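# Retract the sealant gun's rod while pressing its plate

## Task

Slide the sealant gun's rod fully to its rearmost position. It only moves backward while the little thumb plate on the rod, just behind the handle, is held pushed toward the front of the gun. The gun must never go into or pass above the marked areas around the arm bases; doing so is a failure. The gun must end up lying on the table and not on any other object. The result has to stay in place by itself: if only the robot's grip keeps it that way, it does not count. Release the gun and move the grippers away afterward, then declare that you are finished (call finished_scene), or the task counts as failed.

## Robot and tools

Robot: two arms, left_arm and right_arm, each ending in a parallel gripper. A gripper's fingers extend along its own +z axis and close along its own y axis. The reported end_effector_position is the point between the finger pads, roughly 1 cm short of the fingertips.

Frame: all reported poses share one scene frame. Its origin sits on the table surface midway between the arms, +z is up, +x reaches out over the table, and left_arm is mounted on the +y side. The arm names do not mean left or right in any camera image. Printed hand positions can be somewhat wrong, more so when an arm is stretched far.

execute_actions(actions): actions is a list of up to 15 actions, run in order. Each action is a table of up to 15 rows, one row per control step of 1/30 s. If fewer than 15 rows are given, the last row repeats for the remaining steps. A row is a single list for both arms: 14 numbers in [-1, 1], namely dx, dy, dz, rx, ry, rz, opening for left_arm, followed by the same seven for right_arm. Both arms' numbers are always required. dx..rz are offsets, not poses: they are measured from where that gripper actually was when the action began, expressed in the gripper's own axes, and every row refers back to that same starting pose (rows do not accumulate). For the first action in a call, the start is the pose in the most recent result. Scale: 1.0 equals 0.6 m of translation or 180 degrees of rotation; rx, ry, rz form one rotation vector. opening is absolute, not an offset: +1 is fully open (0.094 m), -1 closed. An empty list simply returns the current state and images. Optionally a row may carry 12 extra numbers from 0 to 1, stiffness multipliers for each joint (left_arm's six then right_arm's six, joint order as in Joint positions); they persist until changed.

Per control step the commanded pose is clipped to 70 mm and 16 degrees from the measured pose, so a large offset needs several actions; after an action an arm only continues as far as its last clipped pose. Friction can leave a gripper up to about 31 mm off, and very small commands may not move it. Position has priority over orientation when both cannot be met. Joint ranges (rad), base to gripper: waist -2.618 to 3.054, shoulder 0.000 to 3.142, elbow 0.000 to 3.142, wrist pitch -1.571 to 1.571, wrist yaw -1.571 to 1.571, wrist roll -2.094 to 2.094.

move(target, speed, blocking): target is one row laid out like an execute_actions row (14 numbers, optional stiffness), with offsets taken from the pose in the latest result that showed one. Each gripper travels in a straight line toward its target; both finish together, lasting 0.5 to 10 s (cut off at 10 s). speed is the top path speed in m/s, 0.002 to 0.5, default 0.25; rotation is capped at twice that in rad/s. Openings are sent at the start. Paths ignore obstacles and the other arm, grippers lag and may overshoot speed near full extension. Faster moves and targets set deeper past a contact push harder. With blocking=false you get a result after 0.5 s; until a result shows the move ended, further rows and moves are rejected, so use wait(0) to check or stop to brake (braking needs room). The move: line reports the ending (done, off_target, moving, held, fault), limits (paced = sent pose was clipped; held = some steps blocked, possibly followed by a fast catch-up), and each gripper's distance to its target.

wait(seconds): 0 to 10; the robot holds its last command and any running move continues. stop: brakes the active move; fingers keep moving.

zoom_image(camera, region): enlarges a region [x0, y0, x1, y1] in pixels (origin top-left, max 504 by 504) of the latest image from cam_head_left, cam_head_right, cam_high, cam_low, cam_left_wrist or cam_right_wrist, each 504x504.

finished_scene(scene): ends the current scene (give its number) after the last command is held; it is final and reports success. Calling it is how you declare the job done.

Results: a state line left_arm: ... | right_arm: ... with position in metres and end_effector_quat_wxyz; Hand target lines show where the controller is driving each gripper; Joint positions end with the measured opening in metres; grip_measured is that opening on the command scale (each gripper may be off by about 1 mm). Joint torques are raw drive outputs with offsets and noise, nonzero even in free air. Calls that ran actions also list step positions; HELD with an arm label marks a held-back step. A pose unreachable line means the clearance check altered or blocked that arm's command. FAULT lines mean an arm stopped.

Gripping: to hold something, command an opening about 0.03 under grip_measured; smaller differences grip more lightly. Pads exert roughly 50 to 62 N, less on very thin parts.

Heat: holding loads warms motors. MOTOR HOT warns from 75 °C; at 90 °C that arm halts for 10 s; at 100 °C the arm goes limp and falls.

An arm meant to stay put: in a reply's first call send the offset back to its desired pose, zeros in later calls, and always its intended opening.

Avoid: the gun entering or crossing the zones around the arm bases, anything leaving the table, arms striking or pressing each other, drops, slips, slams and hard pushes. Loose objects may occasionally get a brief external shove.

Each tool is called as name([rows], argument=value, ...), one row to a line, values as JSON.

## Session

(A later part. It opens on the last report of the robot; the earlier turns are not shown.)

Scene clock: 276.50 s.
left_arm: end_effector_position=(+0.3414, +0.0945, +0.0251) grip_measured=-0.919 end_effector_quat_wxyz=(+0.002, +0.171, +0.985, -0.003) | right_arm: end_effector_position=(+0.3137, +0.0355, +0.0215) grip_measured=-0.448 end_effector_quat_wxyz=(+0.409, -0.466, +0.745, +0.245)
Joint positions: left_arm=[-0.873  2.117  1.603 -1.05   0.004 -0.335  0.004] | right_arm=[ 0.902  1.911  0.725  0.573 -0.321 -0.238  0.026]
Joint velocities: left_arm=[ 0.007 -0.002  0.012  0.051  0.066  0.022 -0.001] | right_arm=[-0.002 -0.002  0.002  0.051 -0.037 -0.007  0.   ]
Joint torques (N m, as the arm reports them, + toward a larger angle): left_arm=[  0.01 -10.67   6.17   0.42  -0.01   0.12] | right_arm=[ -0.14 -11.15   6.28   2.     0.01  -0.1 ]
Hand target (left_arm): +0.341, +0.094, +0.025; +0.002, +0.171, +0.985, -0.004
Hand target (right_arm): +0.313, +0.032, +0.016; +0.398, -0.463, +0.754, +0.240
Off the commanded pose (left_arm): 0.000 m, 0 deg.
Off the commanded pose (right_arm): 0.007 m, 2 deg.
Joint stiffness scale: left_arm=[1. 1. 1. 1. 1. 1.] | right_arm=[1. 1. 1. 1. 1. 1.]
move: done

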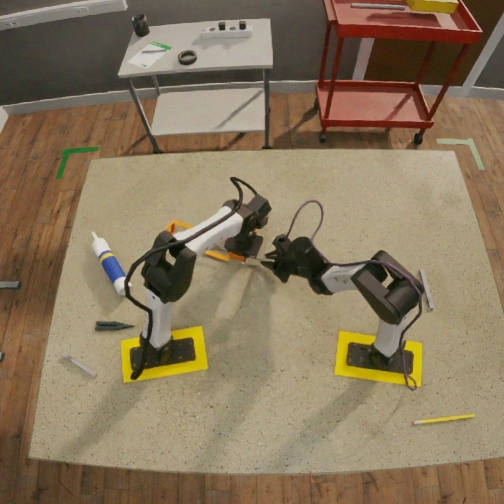

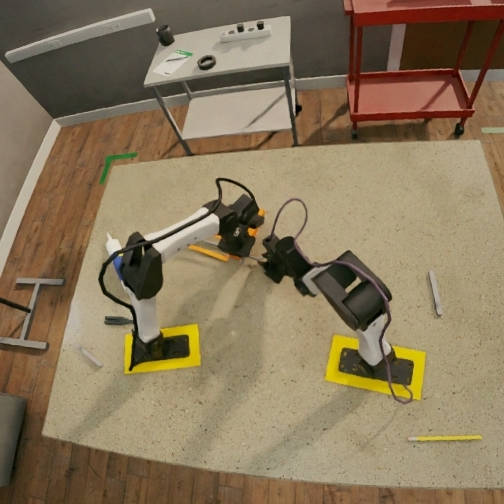

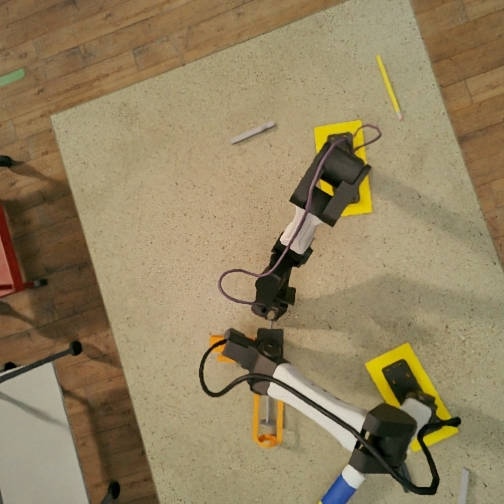

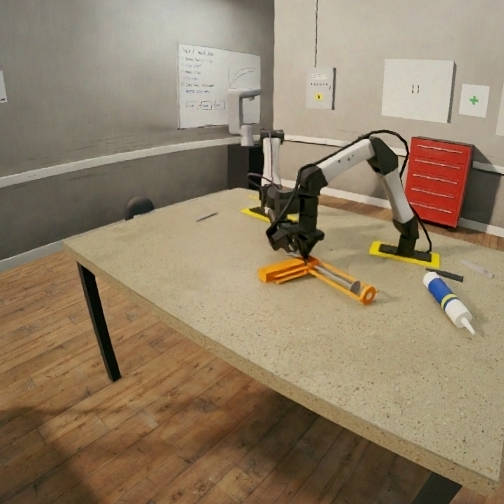

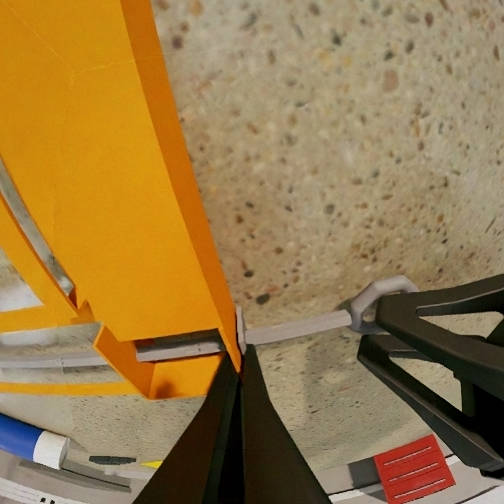

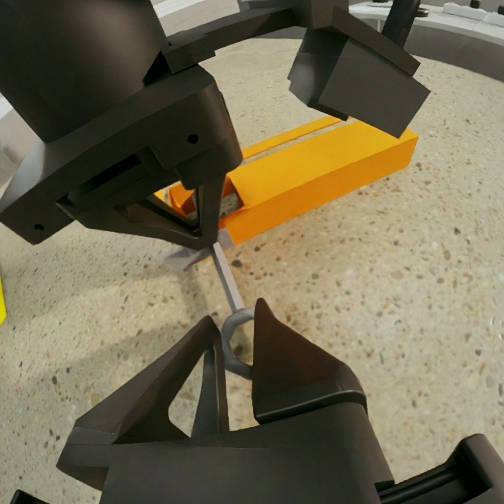

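move(target=[0,0,0,0,0,0,-1, 0,0,0,0,0,0,0.35], speed=0.04)

move(target=[0,0,0,0,0,0,-1, 0.03,-0.003,0.015,0,0,0,0.35], speed=0.03)

Scene clock: 281.83 s.
left_arm: end_effector_position=(+0.3414, +0.0945, +0.0251) grip_measured=-0.919 end_effector_quat_wxyz=(+0.002, +0.171, +0.985, -0.003) | right_arm: end_effector_position=(+0.3138, +0.0356, +0.0217) grip_measured=+0.348 end_effector_quat_wxyz=(+0.409, -0.466, +0.745, +0.245)
Joint positions: left_arm=[-0.873  2.117  1.603 -1.05   0.004 -0.335  0.004] | right_arm=[ 0.902  1.911  0.725  0.574 -0.321 -0.238  0.063]
Joint velocities: left_arm=[-0.007 -0.012 -0.007  0.051 -0.051 -0.051 -0.   ] | right_arm=[ 0.002 -0.007 -0.012  0.007  0.007  0.022 -0.001]
Joint torques (N m, as the arm reports them, + toward a larger angle): left_arm=[  0.03 -10.66   6.18   0.41  -0.03   0.12] | right_arm=[  0.   -11.29   6.33   2.24  -0.06  -0.16]
Hand target (left_arm): +0.341, +0.094, +0.025; +0.002, +0.171, +0.985, -0.003
Hand target (right_arm): +0.314, +0.036, +0.022; +0.409, -0.466, +0.745, +0.245
Off the commanded pose (left_arm): 0.000 m, 0 deg.
Off the commanded pose (right_arm): 0.000 m, 0 deg.
Joint stiffness scale: left_arm=[1. 1. 1. 1. 1. 1.] | right_arm=[1. 1. 1. 1. 1. 1.]
move: done

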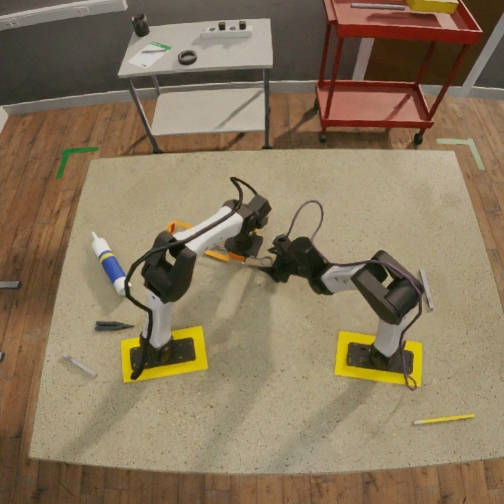

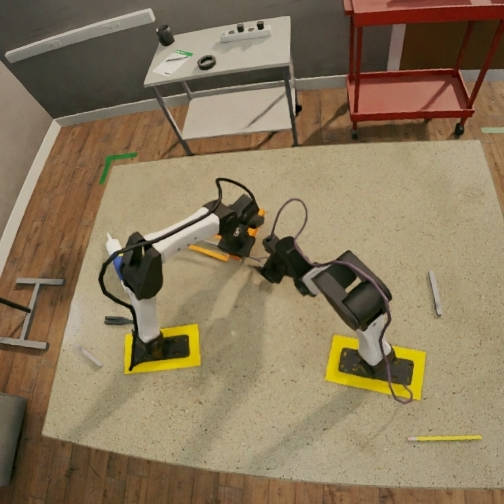

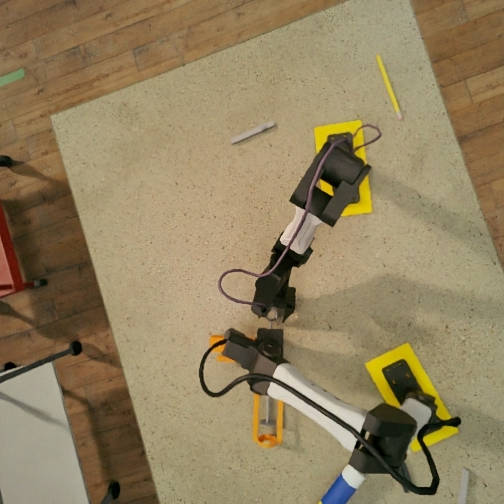

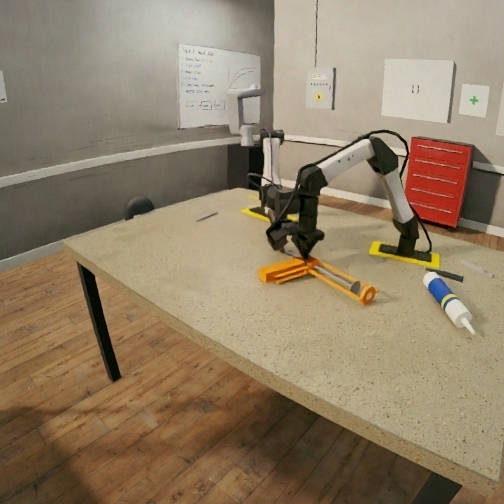

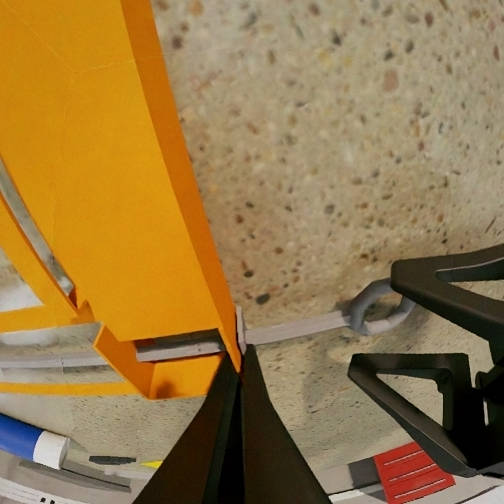

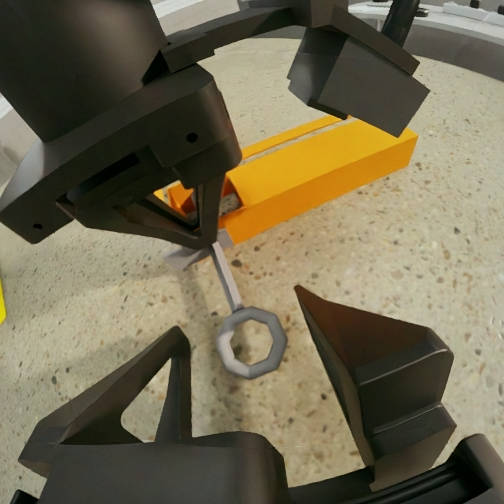

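Scene clock: 282.73 s.
left_arm: end_effector_position=(+0.3414, +0.0945, +0.0251) grip_measured=-0.919 end_effector_quat_wxyz=(+0.002, +0.171, +0.985, -0.003) | right_arm: end_effector_position=(+0.3178, +0.0391, +0.0161) grip_measured=+0.348 end_effector_quat_wxyz=(+0.421, -0.465, +0.739, +0.246)
Joint positions: left_arm=[-0.873  2.117  1.603 -1.05   0.004 -0.335  0.004] | right_arm=[ 0.902  1.956  0.725  0.646 -0.321 -0.238  0.063]
Joint velocities: left_arm=[ 0.002  0.022 -0.002  0.037 -0.037 -0.022  0.001] | right_arm=[-0.002 -0.022 -0.007  0.037  0.007  0.037 -0.001]
Joint torques (N m, as the arm reports them, + toward a larger angle): left_arm=[  0.04 -10.66   6.18   0.41  -0.02   0.12] | right_arm=[-0.87 -8.97  4.75  2.33 -0.11 -0.22]
Hand target (left_arm): +0.341, +0.094, +0.025; +0.002, +0.171, +0.985, -0.003
Hand target (right_arm): +0.315, +0.033, +0.002; +0.409, -0.466, +0.745, +0.245
Off the commanded pose (left_arm): 0.000 m, 0 deg.
Off the commanded pose (right_arm): 0.016 m, 2 deg.
Joint stiffness scale: left_arm=[1. 1. 1. 1. 1. 1.] | right_arm=[1. 1. 1. 1. 1. 1.]
move: off_target (right_arm)

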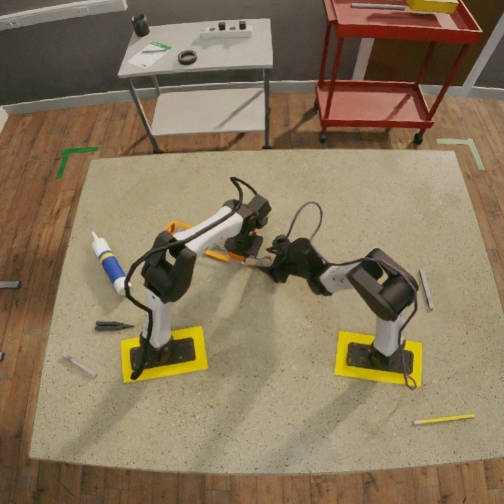

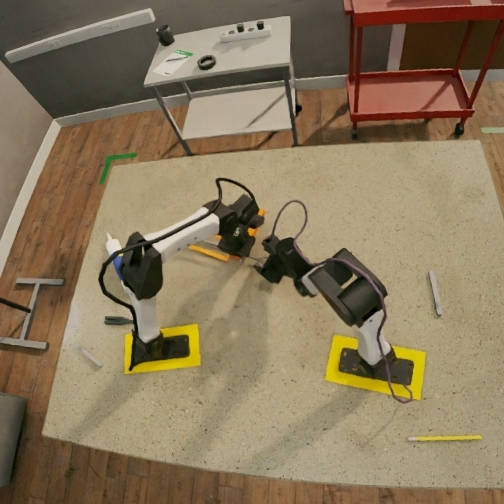

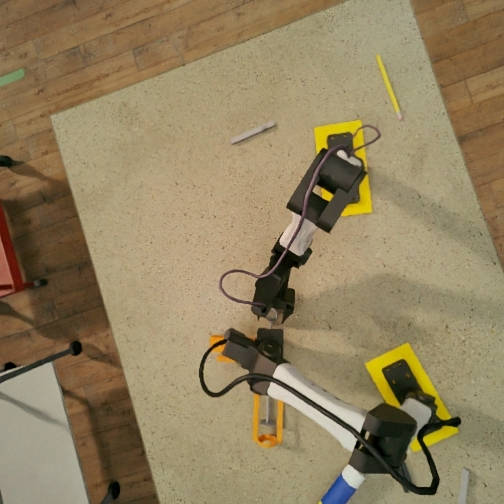

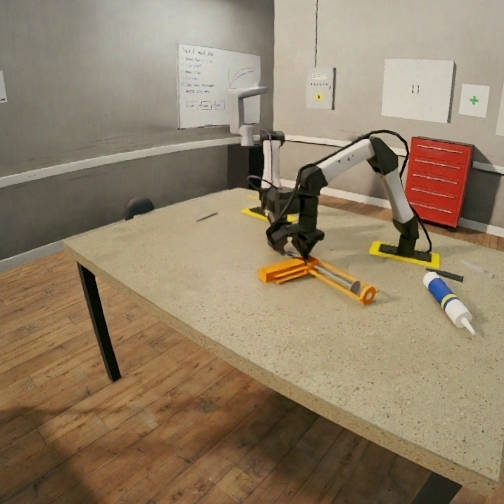

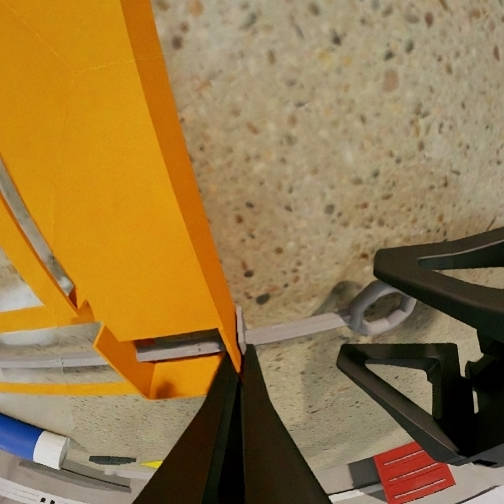

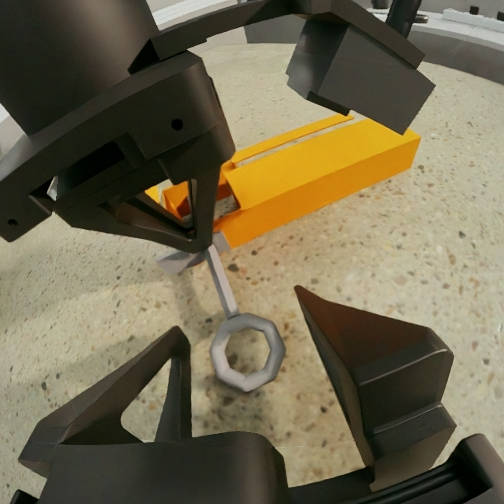

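move(target=[0,0,0,0,0,0,-1, 0.025,0,0,0,0.018,0,0.35], speed=0.03)

Scene clock: 289.77 s.
left_arm: end_effector_position=(+0.3414, +0.0945, +0.0251) grip_measured=-0.919 end_effector_quat_wxyz=(+0.002, +0.171, +0.985, -0.003) | right_arm: end_effector_position=(+0.3160, +0.0373, +0.0122) grip_measured=+0.348 end_effector_quat_wxyz=(+0.414, -0.470, +0.741, +0.242)
Joint positions: left_arm=[-0.873  2.117  1.603 -1.05   0.004 -0.335  0.004] | right_arm=[ 0.902  1.956  0.725  0.626 -0.319 -0.249  0.063]
Joint velocities: left_arm=[-0.022 -0.012  0.012  0.007 -0.022  0.007 -0.   ] | right_arm=[-0.002  0.002 -0.002 -0.066  0.022  0.037  0.   ]
Joint torques (N m, as the arm reports them, + toward a larger angle): left_arm=[  0.03 -10.67   6.17   0.41  -0.02   0.12] | right_arm=[ -0.32 -11.14   5.98   1.94   0.02  -0.25]
Hand target (left_arm): +0.341, +0.094, +0.025; +0.002, +0.171, +0.985, -0.003
Hand target (right_arm): +0.315, +0.032, +0.004; +0.400, -0.472, +0.750, +0.233
Off the commanded pose (left_arm): 0.000 m, 0 deg.
Off the commanded pose (right_arm): 0.011 m, 2 deg.
Joint stiffness scale: left_arm=[1. 1. 1. 1. 1. 1.] | right_arm=[1. 1. 1. 1. 1. 1.]
move: off_target (right_arm)

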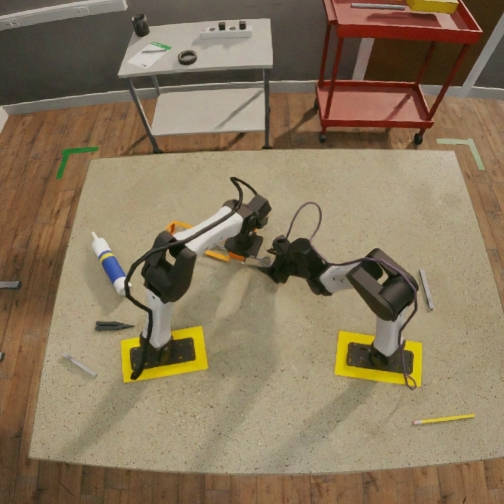

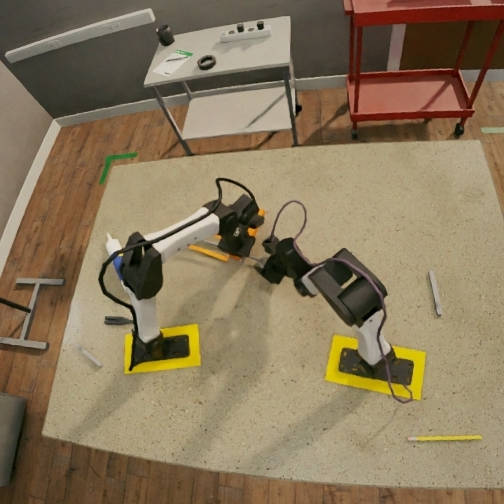

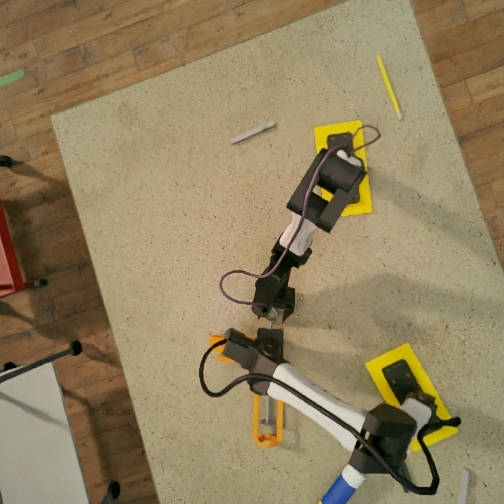

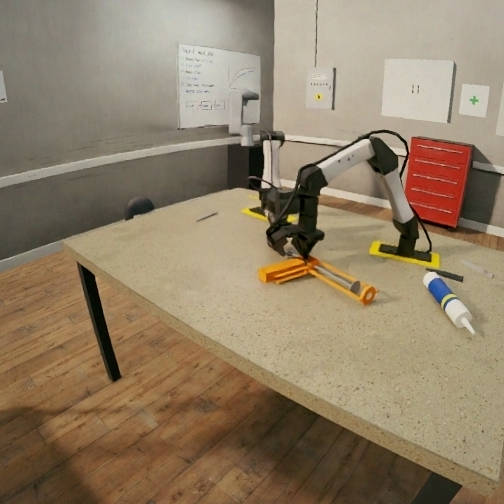

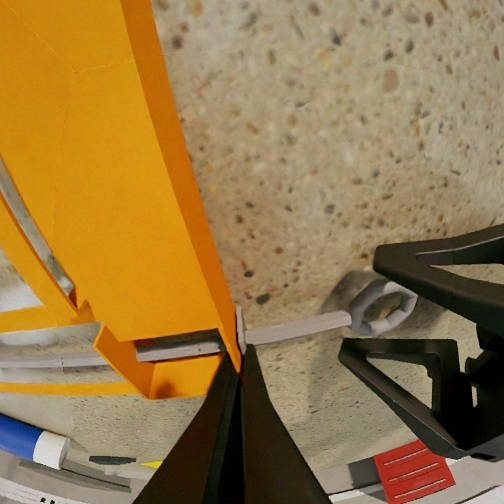

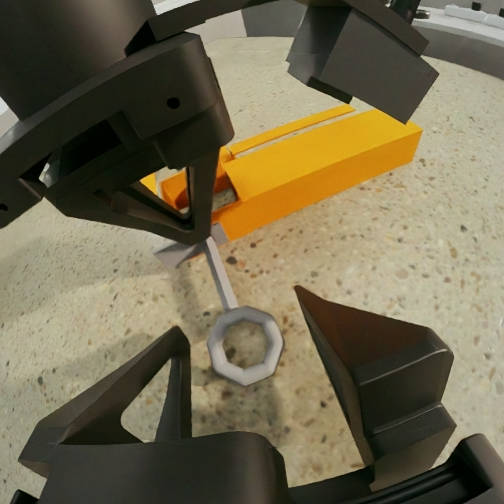

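Moved only 0.02 rad; repeat with a larger command.

move(target=[0,0,0,0,0,0,-1, 0.03,0,0,0,0.023,0,0.35], speed=0.03)

Scene clock: 294.03 s.
left_arm: end_effector_position=(+0.3414, +0.0945, +0.0251) grip_measured=-0.919 end_effector_quat_wxyz=(+0.002, +0.171, +0.985, -0.003) | right_arm: end_effector_position=(+0.3135, +0.0344, +0.0066) grip_measured=+0.348 end_effector_quat_wxyz=(+0.403, -0.476, +0.745, +0.236)
Joint positions: left_arm=[-0.873  2.117  1.603 -1.05   0.004 -0.335  0.004] | right_arm=[ 0.902  1.956  0.725  0.597 -0.316 -0.263  0.063]
Joint velocities: left_arm=[-0.017 -0.002 -0.012  0.022 -0.022  0.022  0.001] | right_arm=[ 0.002  0.002  0.022 -0.037 -0.037 -0.051  0.   ]
Joint torques (N m, as the arm reports them, + toward a larger angle): left_arm=[  0.01 -10.69   6.17   0.42  -0.02   0.12] | right_arm=[ -0.34 -11.18   6.22   1.78   0.04  -0.27]
Hand target (left_arm): +0.341, +0.094, +0.025; +0.002, +0.171, +0.985, -0.003
Hand target (right_arm): +0.312, +0.028, -0.003; +0.387, -0.478, +0.755, +0.226
Off the commanded pose (left_arm): 0.000 m, 0 deg.
Off the commanded pose (right_arm): 0.011 m, 3 deg.
Joint stiffness scale: left_arm=[1. 1. 1. 1. 1. 1.] | right_arm=[1. 1. 1. 1. 1. 1.]
move: off_target (right_arm)

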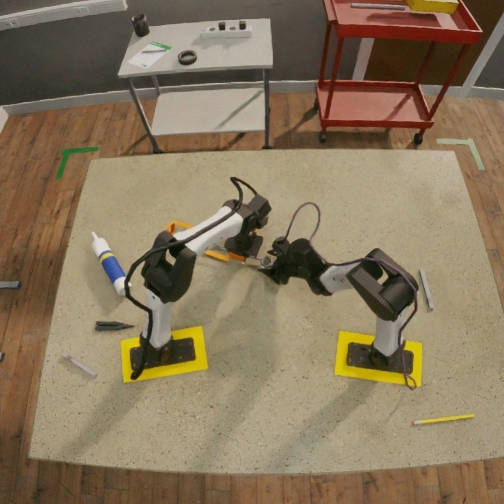

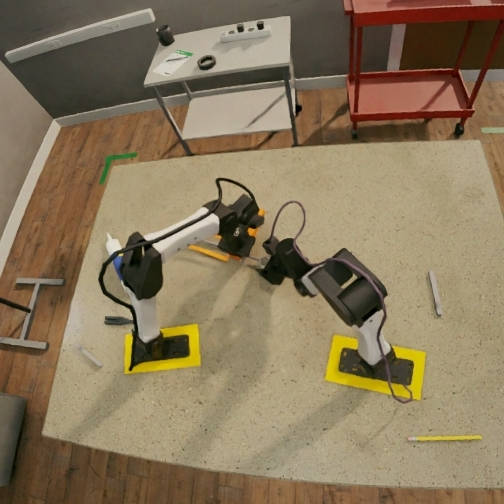

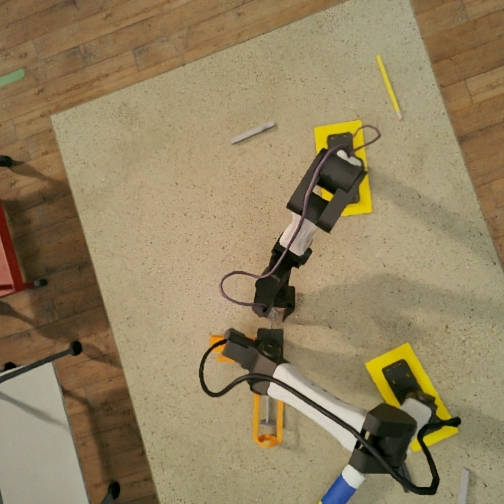

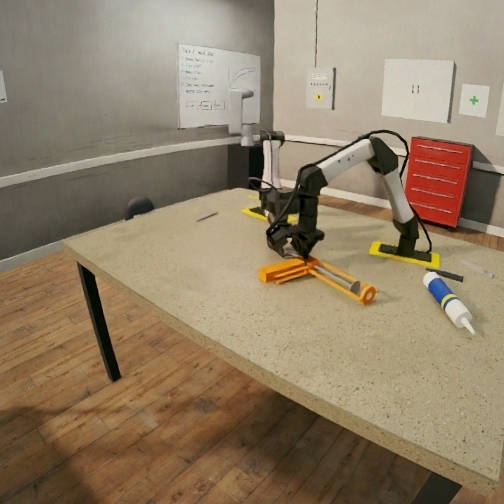

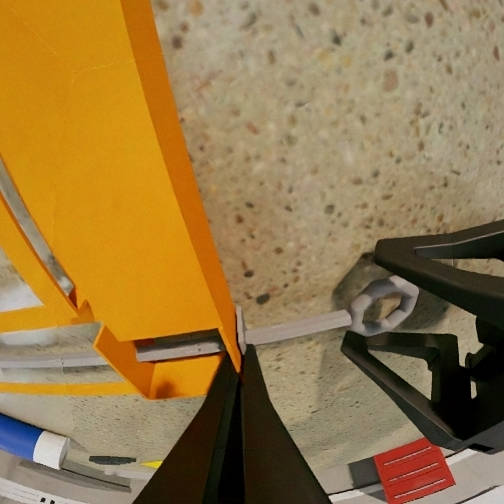

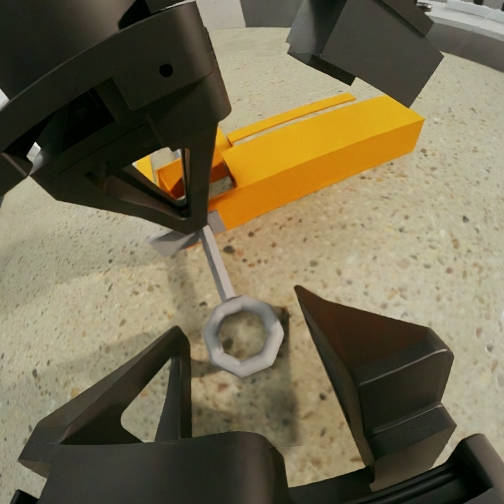

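move(target=[0,0,0,0,0,0,-1, 0,0,0,0,0,0,-0.4], speed=0.03)

Scene clock: 298.00 s.
left_arm: end_effector_position=(+0.3411, +0.0948, +0.0251) grip_measured=-0.919 end_effector_quat_wxyz=(+0.001, +0.172, +0.985, -0.003) | right_arm: end_effector_position=(+0.3139, +0.0342, +0.0066) grip_measured=-0.246 end_effector_quat_wxyz=(+0.405, -0.477, +0.744, +0.234)
Joint positions: left_arm=[-0.873  2.117  1.603 -1.052  0.004 -0.334  0.004] | right_arm=[ 0.902  1.956  0.725  0.598 -0.313 -0.268  0.035]
Joint velocities: left_arm=[-0.012  0.002  0.002 -0.066  0.022  0.022  0.   ] | right_arm=[-0.022  0.007 -0.002 -0.007  0.007 -0.007  0.   ]
Joint torques (N m, as the arm reports them, + toward a larger angle): left_arm=[  0.03 -10.65   6.17   0.42  -0.03   0.11] | right_arm=[  0.01 -11.54   6.04   2.22  -0.08  -0.1 ]
Hand target (left_arm): +0.341, +0.094, +0.025; +0.002, +0.172, +0.985, -0.003
Hand target (right_arm): +0.313, +0.034, +0.007; +0.403, -0.476, +0.745, +0.236
Off the commanded pose (left_arm): 0.000 m, 0 deg.
Off the commanded pose (right_arm): 0.000 m, 0 deg.
Joint stiffness scale: left_arm=[1. 1. 1. 1. 1. 1.] | right_arm=[1. 1. 1. 1. 1. 1.]
move: done

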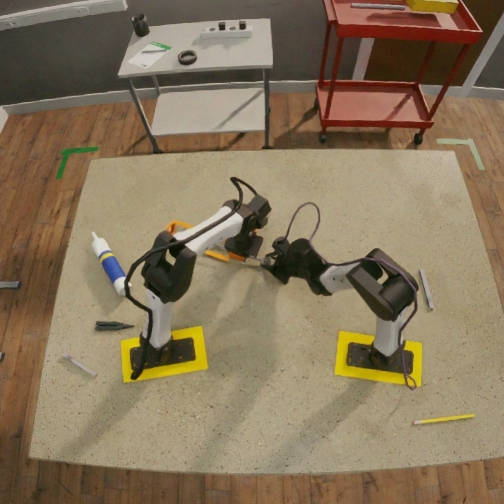

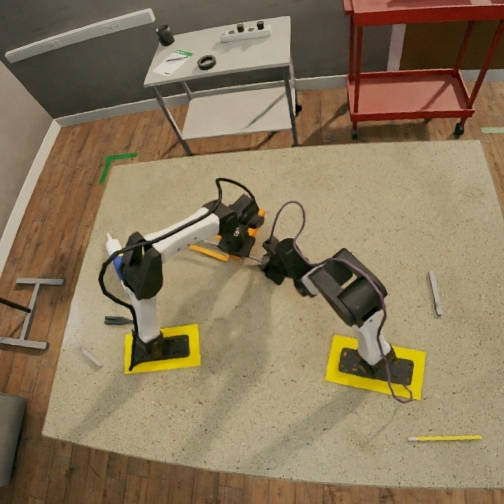

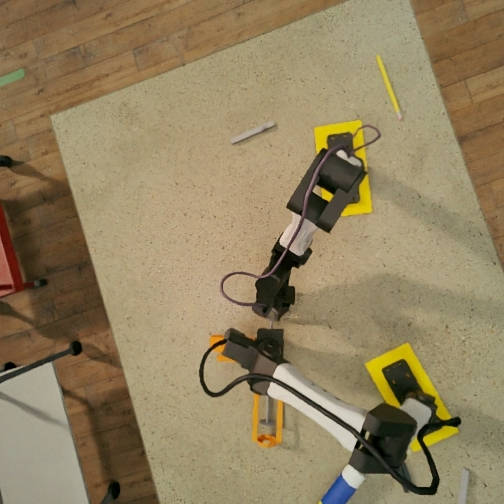

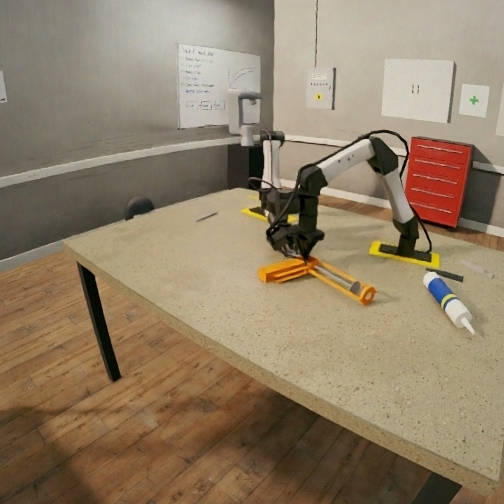

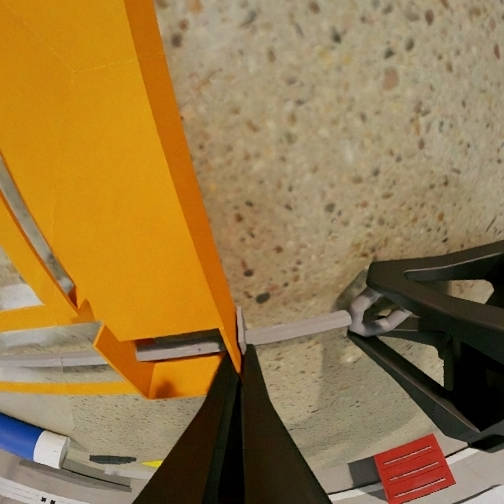

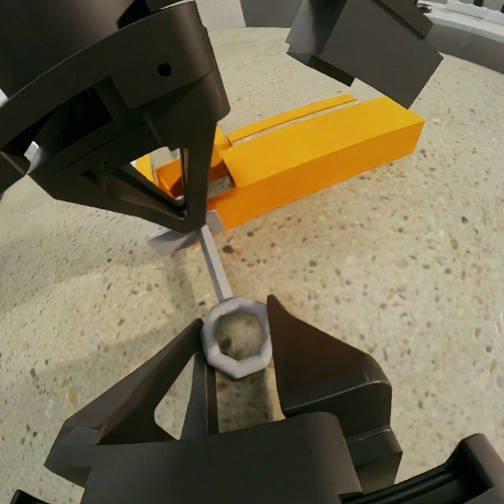

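move(target=[0,0,0,0,0,0,-1, 0.0533,-0.0157,-0.0832,0,0,0,-0.4], speed=0.04)

Scene clock: 307.87 s.
left_arm: end_effector_position=(+0.3279, +0.0642, +0.0277) grip_measured=-0.919 end_effector_quat_wxyz=(-0.009, +0.186, +0.980, -0.063) | right_arm: end_effector_position=(+0.2974, -0.0052, +0.0104) grip_measured=-0.246 end_effector_quat_wxyz=(+0.407, -0.484, +0.734, +0.247)
Joint positions: left_arm=[-0.903  2.114  1.603 -1.013  0.118 -0.338  0.004] | right_arm=[ 0.816  1.856  0.571  0.644 -0.416 -0.33   0.035]
Joint velocities: left_arm=[-0.012 -0.032 -0.002  0.037  0.051  0.022  0.   ] | right_arm=[-0.002 -0.007  0.012  0.007 -0.081 -0.007 -0.   ]
Joint torques (N m, as the arm reports them, + toward a larger angle): left_arm=[  1.86 -10.67   6.26   0.13  -0.99   0.17] | right_arm=[ -2.65 -13.     2.13   2.18  -0.03  -0.26]
Hand target (left_arm): +0.340, +0.094, +0.026; +0.000, +0.173, +0.985, -0.005
Hand target (right_arm): +0.296, -0.022, +0.007; +0.405, -0.476, +0.744, +0.236
Off the commanded pose (left_arm): 0.033 m, 7 deg.
Off the commanded pose (right_arm): 0.018 m, 2 deg.
Joint stiffness scale: left_arm=[1. 1. 1. 1. 1. 1.] | right_arm=[1. 1. 1. 1. 1. 1.]
move: off_target (left_arm, right_arm)

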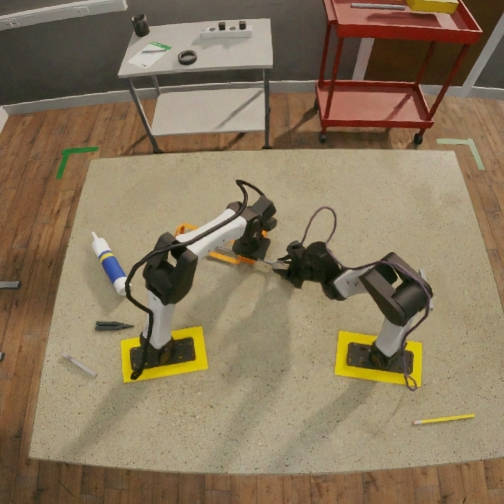

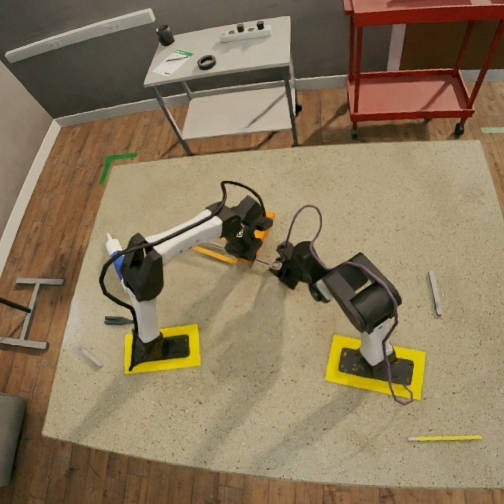

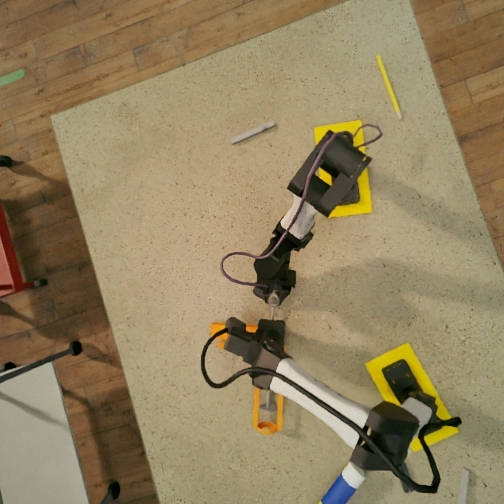

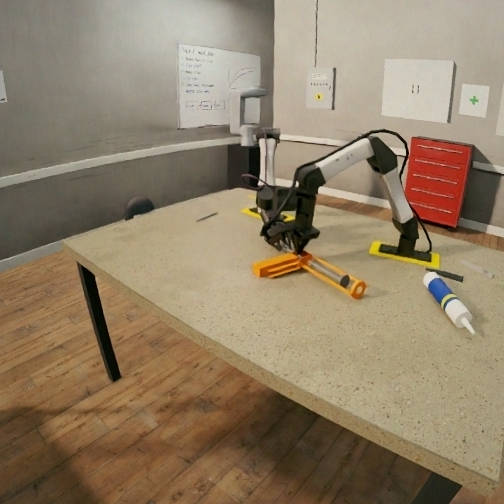

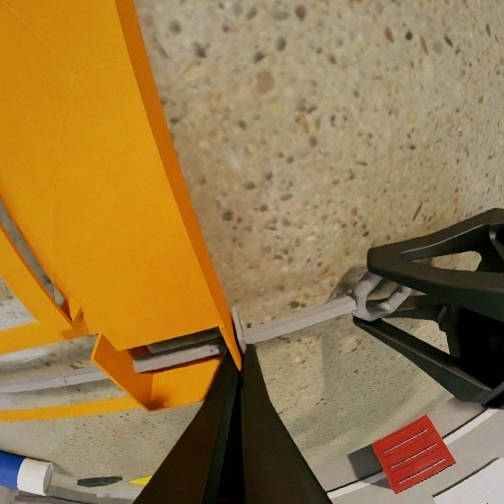

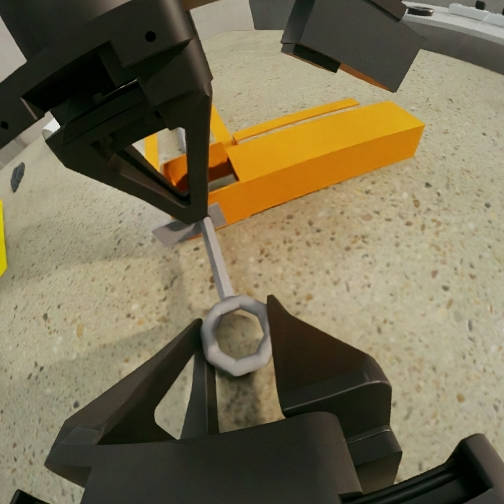

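move(target=[0.0043,0.154,-0.015,-0.065,0,-0.0092,-1, 0.066,-0.0213,-0.0865,0,0,0,-0.4], speed=0.05)

Scene clock: 333.07 s.
left_arm: end_effector_position=(+0.3534, +0.1048, +0.0289) grip_measured=-0.919 end_effector_quat_wxyz=(+0.010, +0.188, +0.981, -0.039) | right_arm: end_effector_position=(+0.2870, -0.0563, +0.0092) grip_measured=-0.246 end_effector_quat_wxyz=(+0.414, -0.489, +0.724, +0.255)
Joint positions: left_arm=[-0.81   2.084  1.565 -1.001  0.062 -0.24   0.004] | right_arm=[ 0.657  1.778  0.428  0.677 -0.564 -0.445  0.035]
Joint velocities: left_arm=[-0.012 -0.002  0.002  0.007 -0.037  0.022  0.001] | right_arm=[ 0.007  0.007  0.002  0.066 -0.037  0.007 -0.001]
Joint torques (N m, as the arm reports them, + toward a larger angle): left_arm=[  2.75 -11.58   4.07   0.08  -1.21   0.25] | right_arm=[ -2.1  -11.12   2.46   1.96  -0.13  -0.22]
Hand target (left_arm): +0.358, +0.149, +0.026; +0.006, +0.174, +0.984, +0.034
Hand target (right_arm): +0.282, -0.068, +0.005; +0.407, -0.483, +0.734, +0.250
Off the commanded pose (left_arm): 0.047 m, 9 deg.
Off the commanded pose (right_arm): 0.015 m, 2 deg.
Joint stiffness scale: left_arm=[1. 1. 1. 1. 1. 1.] | right_arm=[1. 1. 1. 1. 1. 1.]
move: off_target (left_arm, right_arm)

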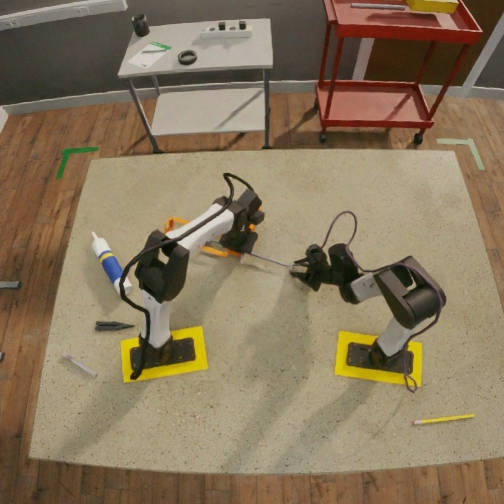

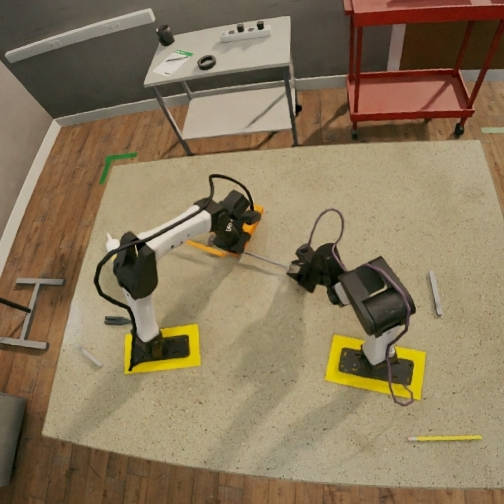

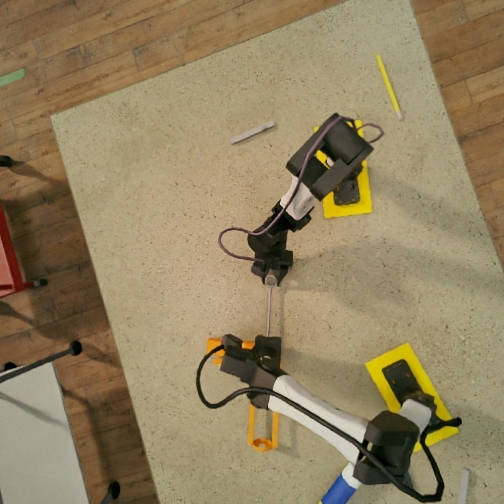

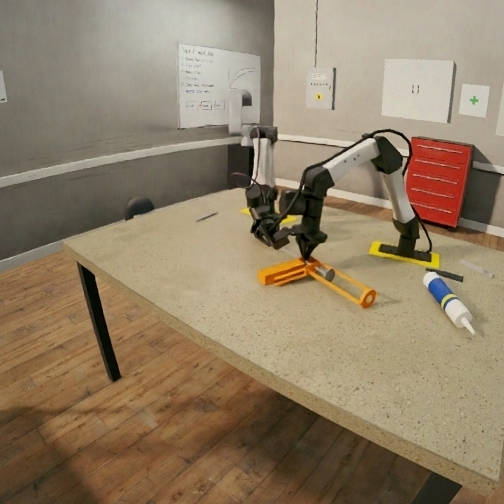

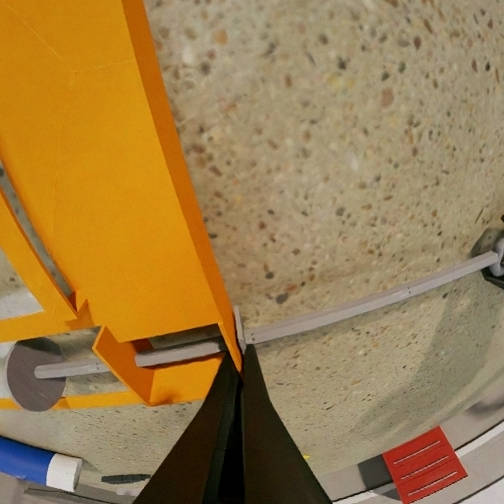

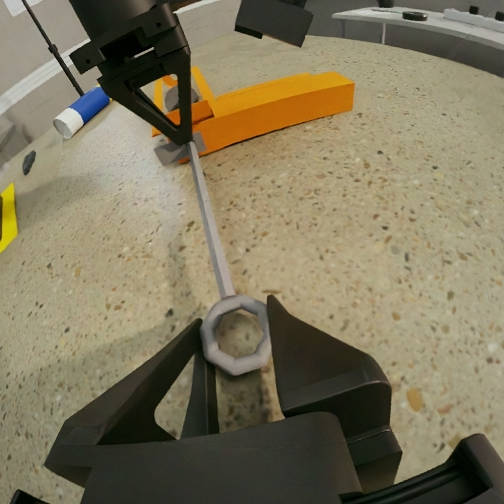

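move(target=[0.022,0.13,-0.0035,-0.047,0,-0.0092,-1, 0.048,-0.0045,-0.0705,0,0,0,-0.4], speed=0.05)

zoom_image(camera="cam_low", region=[240, 220, 390, 320])

Scene clock: 347.80 s.
left_arm: end_effector_position=(+0.3619, +0.1362, +0.0308) grip_measured=-0.919 end_effector_quat_wxyz=(+0.019, +0.185, +0.982, -0.043) | right_arm: end_effector_position=(+0.2758, -0.0908, +0.0120) grip_measured=-0.246 end_effector_quat_wxyz=(+0.424, -0.496, +0.711, +0.263)
Joint positions: left_arm=[-0.73   2.029  1.489 -0.966  0.068 -0.166  0.004] | right_arm=[ 0.524  1.711  0.34   0.66  -0.693 -0.557  0.035]
Joint velocities: left_arm=[ 0.007 -0.037 -0.022 -0.007 -0.051 -0.022 -0.002] | right_arm=[-0.012 -0.007 -0.002  0.022  0.022 -0.037 -0.001]
Joint torques (N m, as the arm reports them, + toward a larger angle): left_arm=[  2.95 -11.02   3.76   0.32  -1.28   0.36] | right_arm=[ -2.58 -10.05   2.21   1.77  -0.16  -0.25]
Hand target (left_arm): +0.368, +0.180, +0.026; +0.019, +0.174, +0.984, +0.031
Hand target (right_arm): +0.269, -0.102, +0.007; +0.415, -0.488, +0.723, +0.258
Off the commanded pose (left_arm): 0.047 m, 9 deg.
Off the commanded pose (right_arm): 0.016 m, 2 deg.
Joint stiffness scale: left_arm=[1. 1. 1. 1. 1. 1.] | right_arm=[1. 1. 1. 1. 1. 1.]
move: off_target (left_arm, right_arm)

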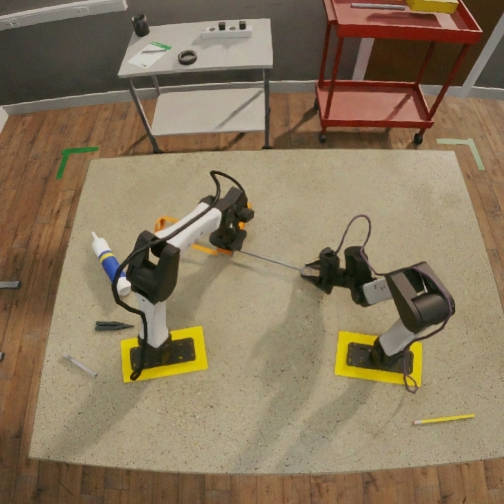

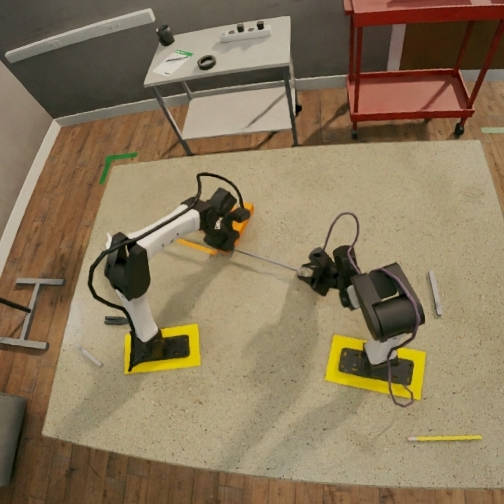

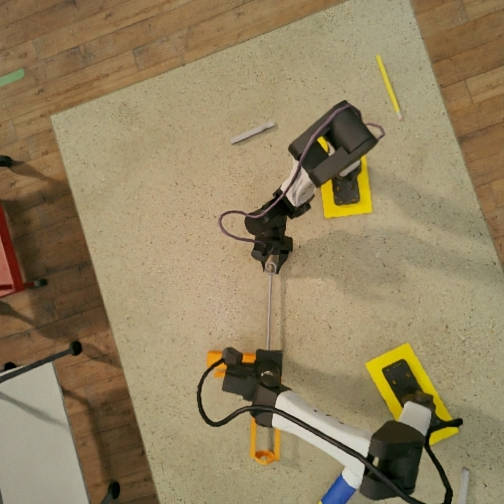

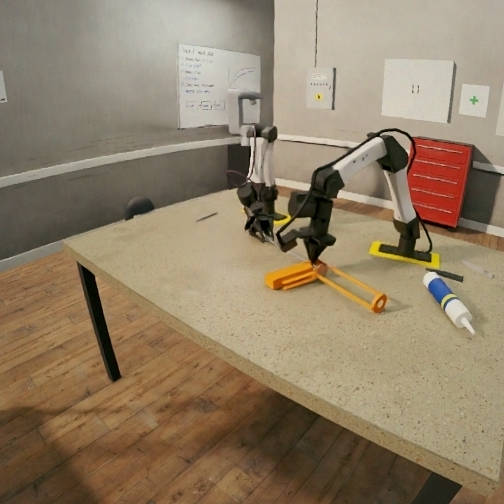

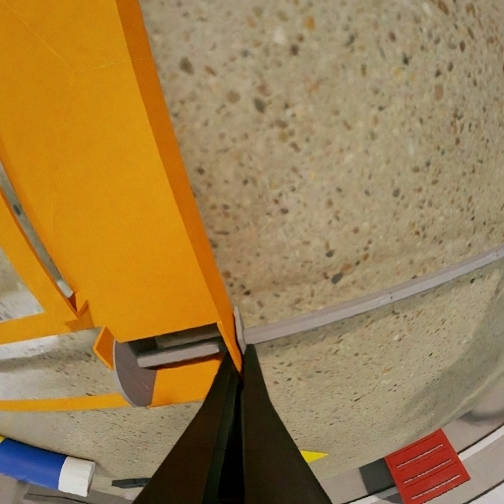

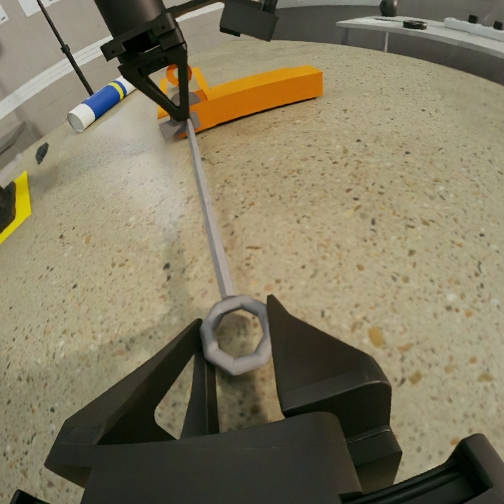

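Region (240, 220, 390, 320) of cam_low's 504x504 image, scaled by 3.360, with more detail than that image has.

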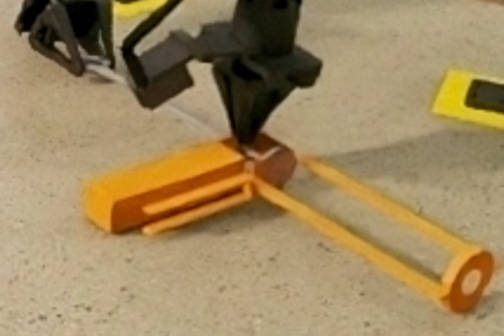

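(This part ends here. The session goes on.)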